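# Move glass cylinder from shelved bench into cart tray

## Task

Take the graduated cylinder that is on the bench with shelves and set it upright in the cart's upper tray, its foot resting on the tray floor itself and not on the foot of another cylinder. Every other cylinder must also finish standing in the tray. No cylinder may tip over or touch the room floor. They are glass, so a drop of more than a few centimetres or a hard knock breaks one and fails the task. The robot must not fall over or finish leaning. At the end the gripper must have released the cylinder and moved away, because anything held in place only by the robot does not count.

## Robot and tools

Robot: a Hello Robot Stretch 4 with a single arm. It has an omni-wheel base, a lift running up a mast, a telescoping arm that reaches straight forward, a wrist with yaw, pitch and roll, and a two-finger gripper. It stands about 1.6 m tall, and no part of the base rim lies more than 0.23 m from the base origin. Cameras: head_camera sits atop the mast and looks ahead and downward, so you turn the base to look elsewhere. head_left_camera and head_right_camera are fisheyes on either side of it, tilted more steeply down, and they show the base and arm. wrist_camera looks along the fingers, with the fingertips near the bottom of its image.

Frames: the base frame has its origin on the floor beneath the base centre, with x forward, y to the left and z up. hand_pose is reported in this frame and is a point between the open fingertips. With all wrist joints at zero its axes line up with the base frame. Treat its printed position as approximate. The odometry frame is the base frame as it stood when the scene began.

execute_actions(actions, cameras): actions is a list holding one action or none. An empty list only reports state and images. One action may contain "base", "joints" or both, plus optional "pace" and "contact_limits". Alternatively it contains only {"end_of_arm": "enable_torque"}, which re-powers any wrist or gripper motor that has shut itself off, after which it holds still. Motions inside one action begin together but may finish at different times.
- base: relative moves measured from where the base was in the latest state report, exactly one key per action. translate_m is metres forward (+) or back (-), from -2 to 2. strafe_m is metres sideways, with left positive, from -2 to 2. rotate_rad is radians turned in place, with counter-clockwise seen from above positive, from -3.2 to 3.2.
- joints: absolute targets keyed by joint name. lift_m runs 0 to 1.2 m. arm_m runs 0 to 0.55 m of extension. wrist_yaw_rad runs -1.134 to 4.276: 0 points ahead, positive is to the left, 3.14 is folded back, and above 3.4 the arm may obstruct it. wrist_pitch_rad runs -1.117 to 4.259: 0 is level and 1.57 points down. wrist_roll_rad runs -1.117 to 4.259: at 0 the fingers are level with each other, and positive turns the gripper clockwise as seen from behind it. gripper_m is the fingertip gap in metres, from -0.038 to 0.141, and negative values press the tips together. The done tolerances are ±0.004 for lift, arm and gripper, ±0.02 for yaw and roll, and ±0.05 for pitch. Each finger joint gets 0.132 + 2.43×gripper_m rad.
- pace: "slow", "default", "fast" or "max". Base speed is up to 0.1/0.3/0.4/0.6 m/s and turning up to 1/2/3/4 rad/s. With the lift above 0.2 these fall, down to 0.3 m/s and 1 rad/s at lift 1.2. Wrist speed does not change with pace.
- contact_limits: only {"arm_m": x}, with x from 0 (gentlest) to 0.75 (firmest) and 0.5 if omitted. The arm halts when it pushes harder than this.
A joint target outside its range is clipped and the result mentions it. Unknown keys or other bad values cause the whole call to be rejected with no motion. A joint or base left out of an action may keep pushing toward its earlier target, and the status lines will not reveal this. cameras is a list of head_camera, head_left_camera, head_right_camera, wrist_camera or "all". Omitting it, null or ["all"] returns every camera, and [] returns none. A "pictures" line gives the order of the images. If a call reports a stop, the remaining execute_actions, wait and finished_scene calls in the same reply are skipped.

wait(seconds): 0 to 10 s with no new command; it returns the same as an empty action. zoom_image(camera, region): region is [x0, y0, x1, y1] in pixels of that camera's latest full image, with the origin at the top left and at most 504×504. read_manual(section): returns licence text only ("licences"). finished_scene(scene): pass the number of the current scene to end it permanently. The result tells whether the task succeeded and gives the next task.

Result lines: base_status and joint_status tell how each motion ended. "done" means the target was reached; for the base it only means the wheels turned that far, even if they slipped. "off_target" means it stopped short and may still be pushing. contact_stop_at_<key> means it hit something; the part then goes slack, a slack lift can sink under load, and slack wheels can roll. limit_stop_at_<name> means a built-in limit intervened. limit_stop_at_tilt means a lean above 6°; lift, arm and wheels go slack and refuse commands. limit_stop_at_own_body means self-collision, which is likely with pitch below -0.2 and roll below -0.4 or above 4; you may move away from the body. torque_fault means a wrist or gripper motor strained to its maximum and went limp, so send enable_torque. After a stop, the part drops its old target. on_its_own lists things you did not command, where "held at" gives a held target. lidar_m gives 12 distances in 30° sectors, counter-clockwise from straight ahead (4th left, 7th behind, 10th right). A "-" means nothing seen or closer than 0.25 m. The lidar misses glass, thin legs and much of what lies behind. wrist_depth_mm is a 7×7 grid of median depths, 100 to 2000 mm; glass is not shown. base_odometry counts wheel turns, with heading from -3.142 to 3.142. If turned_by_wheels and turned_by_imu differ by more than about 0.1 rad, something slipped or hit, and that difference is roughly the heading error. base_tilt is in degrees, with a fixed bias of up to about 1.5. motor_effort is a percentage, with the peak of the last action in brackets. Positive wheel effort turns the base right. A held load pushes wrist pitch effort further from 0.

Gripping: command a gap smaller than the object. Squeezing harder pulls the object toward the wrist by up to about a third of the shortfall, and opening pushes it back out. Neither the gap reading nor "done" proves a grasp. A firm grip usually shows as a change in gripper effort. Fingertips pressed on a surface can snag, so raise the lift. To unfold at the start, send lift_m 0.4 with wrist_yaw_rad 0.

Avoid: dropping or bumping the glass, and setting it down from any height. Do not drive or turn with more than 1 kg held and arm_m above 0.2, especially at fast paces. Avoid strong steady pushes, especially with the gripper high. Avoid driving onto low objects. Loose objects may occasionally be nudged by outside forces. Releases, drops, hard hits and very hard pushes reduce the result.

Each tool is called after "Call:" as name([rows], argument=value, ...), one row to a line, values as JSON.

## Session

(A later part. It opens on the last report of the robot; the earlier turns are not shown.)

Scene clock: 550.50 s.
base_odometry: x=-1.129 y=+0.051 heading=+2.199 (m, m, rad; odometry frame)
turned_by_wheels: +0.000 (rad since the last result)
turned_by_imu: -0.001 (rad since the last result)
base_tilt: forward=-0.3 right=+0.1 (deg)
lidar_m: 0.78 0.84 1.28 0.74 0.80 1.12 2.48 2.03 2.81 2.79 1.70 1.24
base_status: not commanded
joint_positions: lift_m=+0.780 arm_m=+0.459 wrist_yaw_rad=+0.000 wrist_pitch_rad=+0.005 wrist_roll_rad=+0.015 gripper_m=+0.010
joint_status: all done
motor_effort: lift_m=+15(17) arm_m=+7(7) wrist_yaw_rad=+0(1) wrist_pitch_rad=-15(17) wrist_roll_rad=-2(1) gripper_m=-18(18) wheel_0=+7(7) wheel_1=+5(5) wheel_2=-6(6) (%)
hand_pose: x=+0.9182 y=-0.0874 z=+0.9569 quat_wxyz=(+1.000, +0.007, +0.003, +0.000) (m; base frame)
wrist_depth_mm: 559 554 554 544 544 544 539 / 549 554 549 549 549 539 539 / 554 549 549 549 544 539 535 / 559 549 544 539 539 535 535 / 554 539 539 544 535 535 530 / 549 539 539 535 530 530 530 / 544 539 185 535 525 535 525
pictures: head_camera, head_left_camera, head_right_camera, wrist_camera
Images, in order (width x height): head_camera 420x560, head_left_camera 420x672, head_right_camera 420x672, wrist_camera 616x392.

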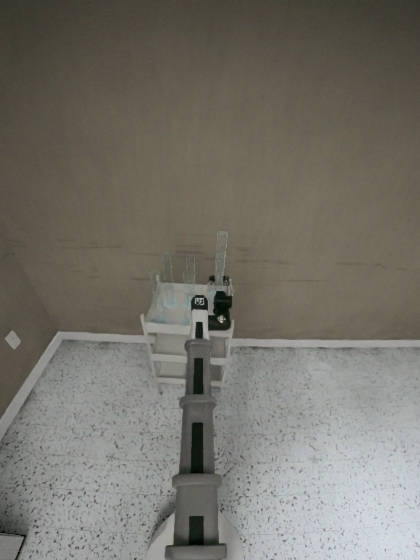

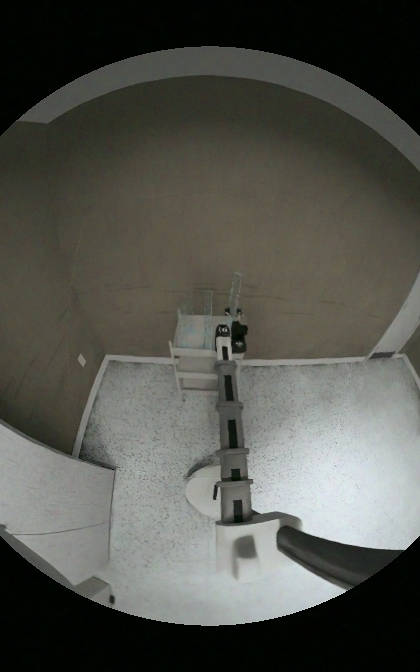

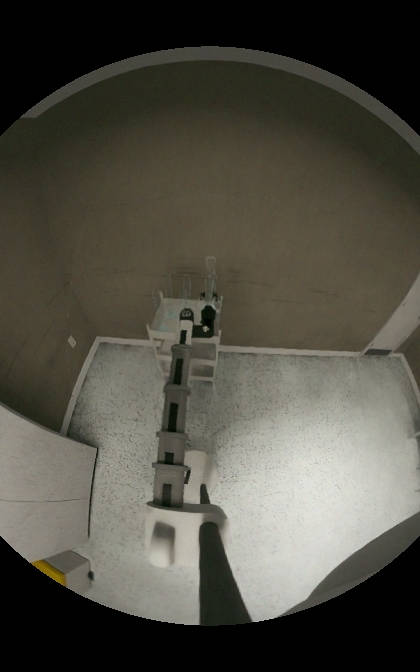

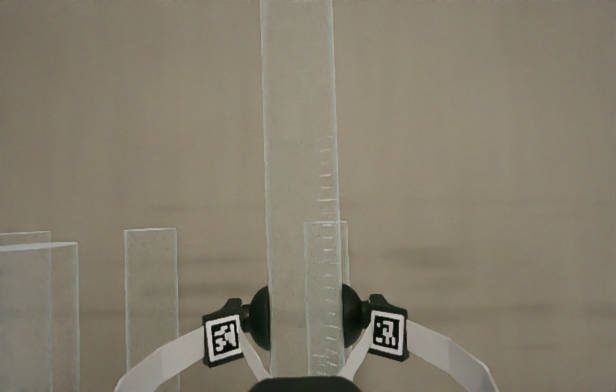

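Call:
execute_actions([
  {"joints":{"arm_m":0.475,"lift_m":0.70},"pace":"slow"},
], cameras=["head_camera","wrist_camera"])

Call:
execute_actions([
  {"joints":{"lift_m":0.64},"pace":"slow"},
], cameras=["head_camera","wrist_camera"])

Scene clock: 566.43 s.
base_odometry: x=-1.129 y=+0.051 heading=+2.199 (m, m, rad; odometry frame)
turned_by_wheels: +0.000 (rad since the last result)
turned_by_imu: -0.001 (rad since the last result)
base_tilt: forward=-0.4 right=+0.1 (deg)
lidar_m: 0.78 0.85 1.25 0.75 0.77 1.13 2.47 2.03 2.80 2.80 1.71 1.26
base_status: not commanded
joint_positions: lift_m=+0.700 arm_m=+0.474 wrist_yaw_rad=+0.000 wrist_pitch_rad=+0.005 wrist_roll_rad=+0.015 gripper_m=+0.010
joint_status: all done
motor_effort: lift_m=+16(14) arm_m=+7(8) wrist_yaw_rad=+0(1) wrist_pitch_rad=-16(16) wrist_roll_rad=-1(1) gripper_m=-18(18) wheel_0=+8(7) wheel_1=+5(5) wheel_2=-6(6) (%)
hand_pose: x=+0.9332 y=-0.0874 z=+0.8769 quat_wxyz=(+1.000, +0.007, +0.003, +0.000) (m; base frame)
wrist_depth_mm: 539 539 539 535 525 530 525 / 544 539 539 525 525 521 521 / 539 539 525 530 525 521 521 / 535 535 535 525 525 521 521 / 535 525 530 525 525 521 512 / 530 530 521 525 521 517 517 / 530 521 186 525 407 512 517
pictures: head_camera, wrist_camera
Images, in order (width x height): head_camera 420x560, wrist_camera 616x392.

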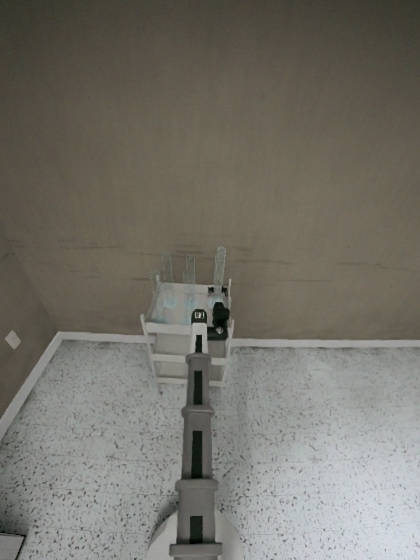

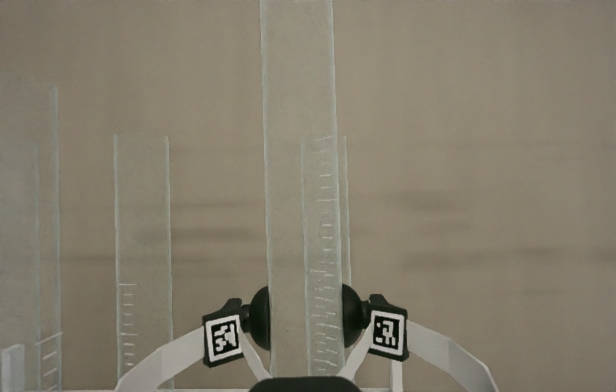

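Scene clock: 567.80 s.
base_odometry: x=-1.129 y=+0.051 heading=+2.199 (m, m, rad; odometry frame)
turned_by_wheels: +0.000 (rad since the last result)
turned_by_imu: +0.000 (rad since the last result)
base_tilt: forward=-0.4 right=+0.1 (deg)
lidar_m: 0.77 0.83 1.27 0.76 0.80 1.13 2.49 2.03 2.81 2.76 1.69 1.27
base_status: not commanded
joint_positions: lift_m=+0.640 arm_m=+0.474 wrist_yaw_rad=+0.000 wrist_pitch_rad=+0.005 wrist_roll_rad=+0.015 gripper_m=+0.010
joint_status: all done
motor_effort: lift_m=+16(14) arm_m=+7(7) wrist_yaw_rad=-1(0) wrist_pitch_rad=-16(15) wrist_roll_rad=-1(2) gripper_m=-17(16) wheel_0=+7(7) wheel_1=+5(5) wheel_2=-6(6) (%)
hand_pose: x=+0.9332 y=-0.0874 z=+0.8169 quat_wxyz=(+1.000, +0.007, +0.003, +0.000) (m; base frame)
wrist_depth_mm: 549 544 539 544 530 530 530 / 539 535 535 535 530 525 521 / 539 539 535 530 525 525 525 / 535 530 530 525 525 521 517 / 535 535 530 530 521 521 521 / 535 535 525 521 407 521 521 / 433 427 186 418 366 512 517
pictures: head_camera, wrist_camera
Images, in order (width x height): head_camera 420x560, wrist_camera 616x392.

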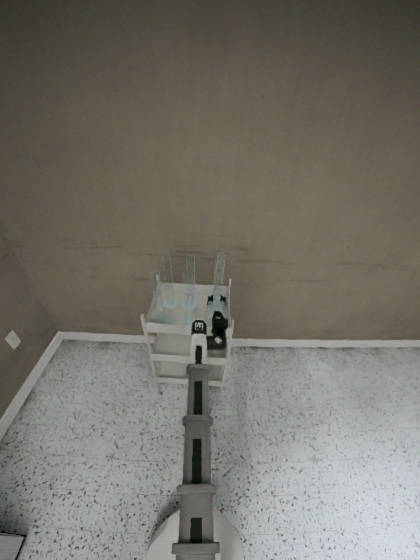

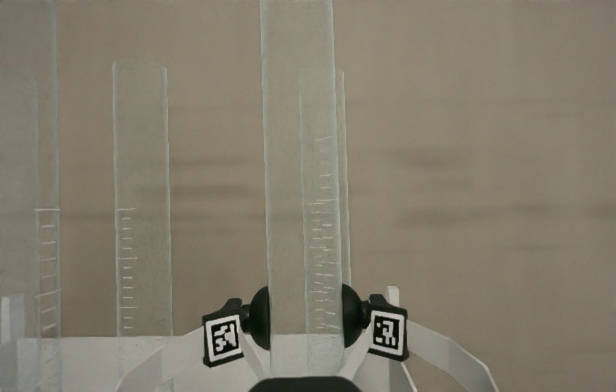

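Call:
execute_actions([
  {"joints":{"lift_m":0.615},"pace":"slow"},
], cameras=["wrist_camera"])

Call:
execute_actions([
  {"joints":{"lift_m":0.603},"pace":"slow"},
], cameras=["wrist_camera"])

Scene clock: 572.63 s.
base_odometry: x=-1.129 y=+0.051 heading=+2.199 (m, m, rad; odometry frame)
turned_by_wheels: +0.000 (rad since the last result)
turned_by_imu: -0.001 (rad since the last result)
base_tilt: forward=-0.4 right=+0.2 (deg)
lidar_m: 0.79 0.83 1.25 0.75 0.78 1.09 2.48 2.02 2.81 2.76 1.71 1.25
base_status: not commanded
joint_positions: lift_m=+0.615 arm_m=+0.474 wrist_yaw_rad=+0.000 wrist_pitch_rad=+0.005 wrist_roll_rad=+0.015 gripper_m=+0.010
joint_status: all done
motor_effort: lift_m=+15(17) arm_m=+7(7) wrist_yaw_rad=-1(0) wrist_pitch_rad=-17(17) wrist_roll_rad=-1(2) gripper_m=-18(17) wheel_0=+8(7) wheel_1=+5(5) wheel_2=-6(6) (%)
hand_pose: x=+0.9332 y=-0.0874 z=+0.7919 quat_wxyz=(+1.000, +0.007, +0.003, +0.000) (m; base frame)
wrist_depth_mm: 539 539 539 535 525 525 525 / 539 539 530 535 530 525 525 / 539 530 539 535 525 525 525 / 535 535 530 530 521 521 525 / 535 530 525 525 530 521 517 / 436 530 430 424 410 517 512 / 436 424 185 415 303 512 508
pictures: wrist_camera
Images, in order (width x height): wrist_camera 616x392.

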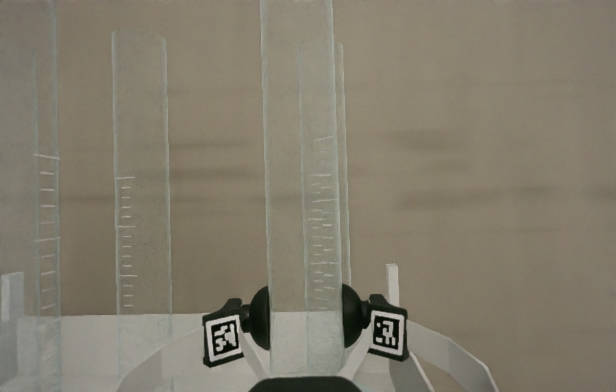

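Scene clock: 573.40 s.
base_odometry: x=-1.129 y=+0.051 heading=+2.199 (m, m, rad; odometry frame)
turned_by_wheels: +0.000 (rad since the last result)
turned_by_imu: +0.000 (rad since the last result)
base_tilt: forward=-0.4 right=+0.1 (deg)
lidar_m: 0.79 0.85 1.24 0.75 0.80 1.14 2.48 2.04 2.81 2.78 1.70 1.27
base_status: not commanded
joint_positions: lift_m=+0.603 arm_m=+0.474 wrist_yaw_rad=+0.000 wrist_pitch_rad=+0.005 wrist_roll_rad=+0.015 gripper_m=+0.010
joint_status: all done
motor_effort: lift_m=+16(15) arm_m=+7(7) wrist_yaw_rad=-1(1) wrist_pitch_rad=-17(17) wrist_roll_rad=-1(2) gripper_m=-18(18) wheel_0=+7(7) wheel_1=+5(5) wheel_2=-6(6) (%)
hand_pose: x=+0.9332 y=-0.0874 z=+0.7799 quat_wxyz=(+1.000, +0.007, +0.003, +0.000) (m; base frame)
wrist_depth_mm: 539 544 539 535 530 530 525 / 539 535 539 530 530 525 530 / 544 535 530 530 530 521 521 / 535 535 530 530 530 521 525 / 535 535 525 530 521 521 517 / 436 436 427 418 404 517 521 / 433 407 186 415 259 517 517
pictures: wrist_camera
Images, in order (width x height): wrist_camera 616x392.

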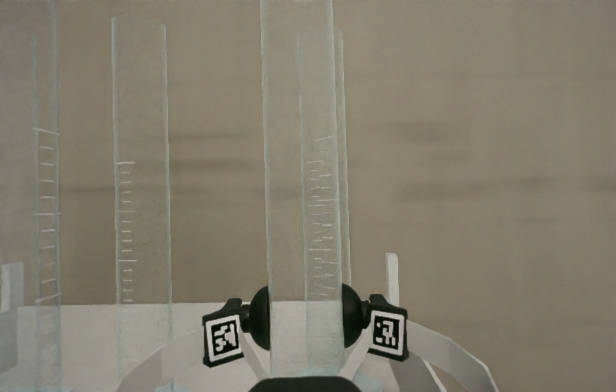

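Call:
execute_actions([
  {"joints":{"lift_m":0.592},"pace":"slow"},
], cameras=["wrist_camera"])

Scene clock: 577.03 s.
base_odometry: x=-1.129 y=+0.051 heading=+2.199 (m, m, rad; odometry frame)
turned_by_wheels: +0.000 (rad since the last result)
turned_by_imu: -0.001 (rad since the last result)
base_tilt: forward=-0.3 right=+0.1 (deg)
lidar_m: 0.79 0.85 1.25 0.74 0.80 1.12 2.47 2.01 2.81 2.78 1.70 1.26
base_status: not commanded
joint_positions: lift_m=+0.592 arm_m=+0.474 wrist_yaw_rad=+0.000 wrist_pitch_rad=-0.004 wrist_roll_rad=+0.015 gripper_m=+0.010
joint_status: all done
motor_effort: lift_m=+13(15) arm_m=+7(7) wrist_yaw_rad=-1(0) wrist_pitch_rad=+10(17) wrist_roll_rad=-1(1) gripper_m=-18(18) wheel_0=+8(7) wheel_1=+5(5) wheel_2=-6(6) (%)
hand_pose: x=+0.9332 y=-0.0874 z=+0.7719 quat_wxyz=(+1.000, +0.007, -0.002, +0.000) (m; base frame)
wrist_depth_mm: 544 549 544 535 535 535 530 / 539 539 535 535 535 530 530 / 544 539 530 530 535 525 525 / 535 530 535 521 530 525 525 / 530 535 525 525 521 521 517 / 436 433 424 421 407 517 517 / 430 399 186 389 259 512 512
pictures: wrist_camera
Images, in order (width x height): wrist_camera 616x392.

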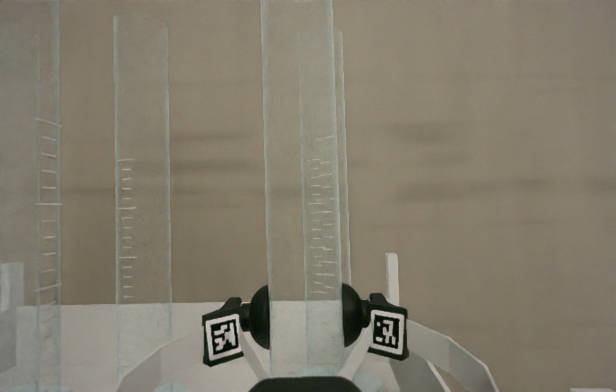

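Call:
execute_actions([
  {"joints":{"lift_m":0.597,"gripper_m":0.08},"pace":"slow"},
], cameras=["wrist_camera","head_camera"])

Call:
execute_actions([
  {"joints":{"arm_m":0.40},"pace":"slow"},
], cameras=["wrist_camera","head_camera"])

Scene clock: 582.10 s.
base_odometry: x=-1.129 y=+0.051 heading=+2.199 (m, m, rad; odometry frame)
turned_by_wheels: +0.000 (rad since the last result)
turned_by_imu: -0.001 (rad since the last result)
base_tilt: forward=-0.4 right=+0.1 (deg)
lidar_m: 0.79 0.84 1.27 0.75 0.79 1.14 2.48 2.04 2.82 2.79 1.71 1.27
base_status: not commanded
joint_positions: lift_m=+0.597 arm_m=+0.474 wrist_yaw_rad=+0.000 wrist_pitch_rad=+0.002 wrist_roll_rad=+0.015 gripper_m=+0.080
joint_status: all done
motor_effort: lift_m=+20(20) arm_m=+7(7) wrist_yaw_rad=+0(0) wrist_pitch_rad=-8(11) wrist_roll_rad=-2(1) gripper_m=-2(17) wheel_0=+7(8) wheel_1=+5(5) wheel_2=-6(6) (%)
hand_pose: x=+0.9331 y=-0.0875 z=+0.7744 quat_wxyz=(+1.000, +0.007, +0.001, +0.000) (m; base frame)
wrist_depth_mm: 544 539 544 535 535 525 530 / 539 539 539 535 530 535 525 / 539 544 535 525 525 521 530 / 530 539 530 525 525 525 517 / 535 535 530 525 521 521 521 / 439 433 424 421 218 517 512 / 427 399 362 364 306 517 517
pictures: head_camera, wrist_camera
Images, in order (width x height): head_camera 420x560, wrist_camera 616x392.

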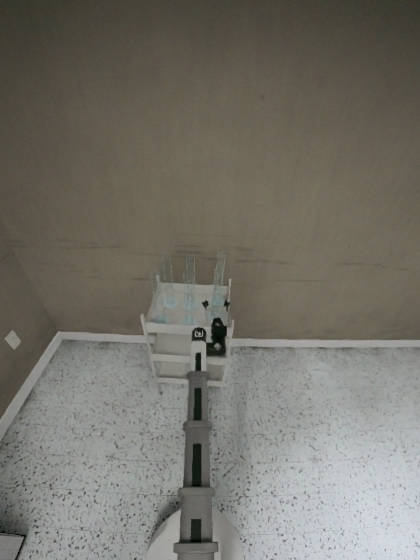

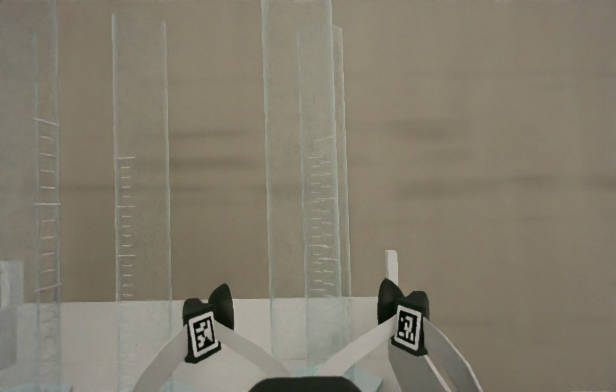

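Scene clock: 584.10 s.
base_odometry: x=-1.129 y=+0.051 heading=+2.199 (m, m, rad; odometry frame)
turned_by_wheels: +0.000 (rad since the last result)
turned_by_imu: +0.000 (rad since the last result)
base_tilt: forward=-0.3 right=+0.1 (deg)
lidar_m: 0.80 0.85 1.25 0.76 0.78 1.12 2.49 2.02 2.80 2.81 1.70 1.27
base_status: not commanded
joint_positions: lift_m=+0.597 arm_m=+0.401 wrist_yaw_rad=+0.000 wrist_pitch_rad=+0.002 wrist_roll_rad=+0.015 gripper_m=+0.080
joint_status: all done
motor_effort: lift_m=+20(20) arm_m=-7(5) wrist_yaw_rad=+0(0) wrist_pitch_rad=-8(7) wrist_roll_rad=-1(1) gripper_m=-2(0) wheel_0=+7(7) wheel_1=+5(5) wheel_2=-6(6) (%)
hand_pose: x=+0.8606 y=-0.0874 z=+0.7744 quat_wxyz=(+1.000, +0.007, +0.001, +0.000) (m; base frame)
wrist_depth_mm: 615 615 609 609 615 609 603 / 615 609 609 603 603 597 603 / 615 615 603 609 597 591 597 / 615 603 597 603 597 597 591 / 609 609 603 597 591 591 585 / 512 504 492 496 218 591 580 / 415 394 362 379 285 152 580
pictures: head_camera, wrist_camera
Images, in order (width x height): head_camera 420x560, wrist_camera 616x392.

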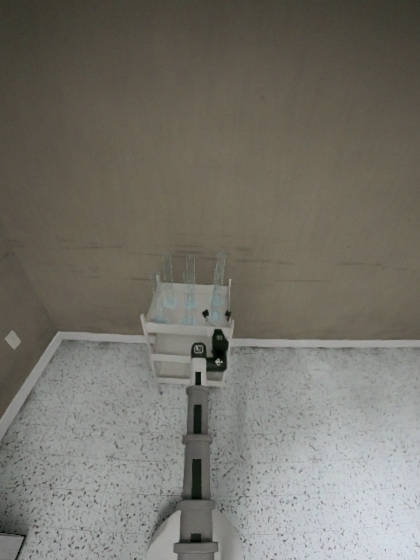

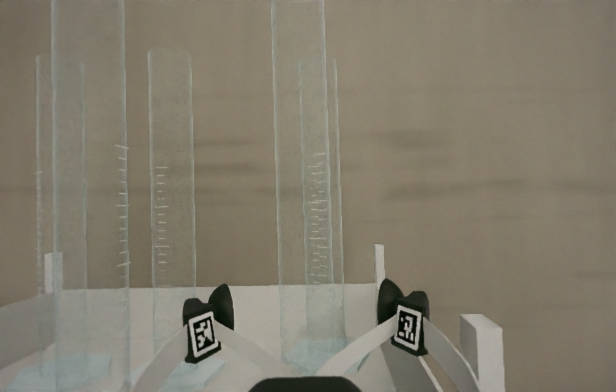

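Call:
execute_actions([
  {"joints":{"arm_m":0.1}},
], cameras=["wrist_camera","head_camera"])

Call:
finished_scene(scene=2)

Scene clock: 590.77 s.
base_odometry: x=-1.129 y=+0.051 heading=+2.199 (m, m, rad; odometry frame)
turned_by_wheels: +0.000 (rad since the last result)
turned_by_imu: -0.001 (rad since the last result)
base_tilt: forward=-0.4 right=+0.1 (deg)
lidar_m: 0.80 0.84 1.26 0.74 0.79 1.13 2.46 2.04 2.81 2.77 1.70 1.27
base_status: not commanded
joint_positions: lift_m=+0.597 arm_m=+0.101 wrist_yaw_rad=+0.000 wrist_pitch_rad=+0.002 wrist_roll_rad=+0.015 gripper_m=+0.080
joint_status: all done
motor_effort: lift_m=+20(20) arm_m=-7(7) wrist_yaw_rad=+0(6) wrist_pitch_rad=-11(9) wrist_roll_rad=-2(2) gripper_m=-1(2) wheel_0=+7(7) wheel_1=+5(5) wheel_2=-6(6) (%)
hand_pose: x=+0.5606 y=-0.0875 z=+0.7743 quat_wxyz=(+1.000, +0.007, +0.001, +0.000) (m; base frame)
wrist_depth_mm: 917 931 917 917 904 891 904 / 917 917 917 917 891 891 891 / 931 917 917 904 891 891 904 / 917 917 904 904 904 891 891 / 904 904 904 891 891 891 891 / 484 473 469 466 219 878 866 / 904 891 788 459 778 878 878
pictures: head_camera, wrist_camera
Images, in order (width x height): head_camera 420x560, wrist_camera 616x392.

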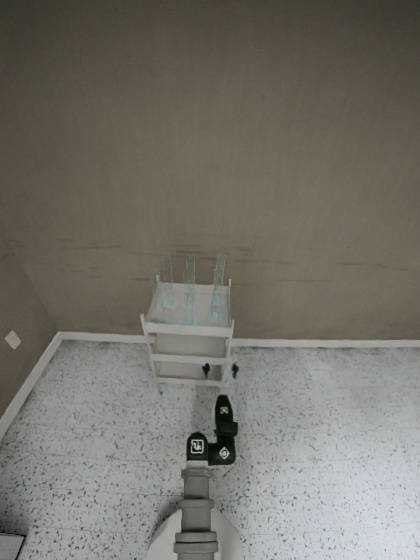

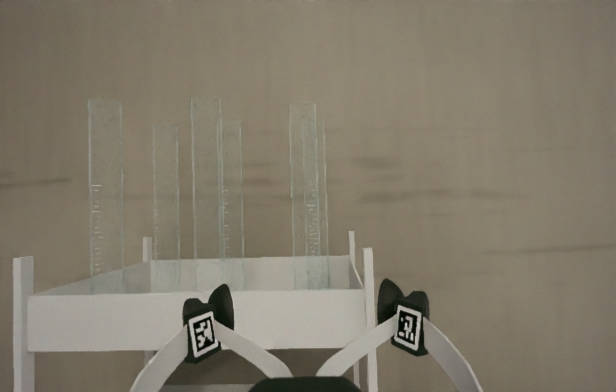

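The scene is finished: the task was done.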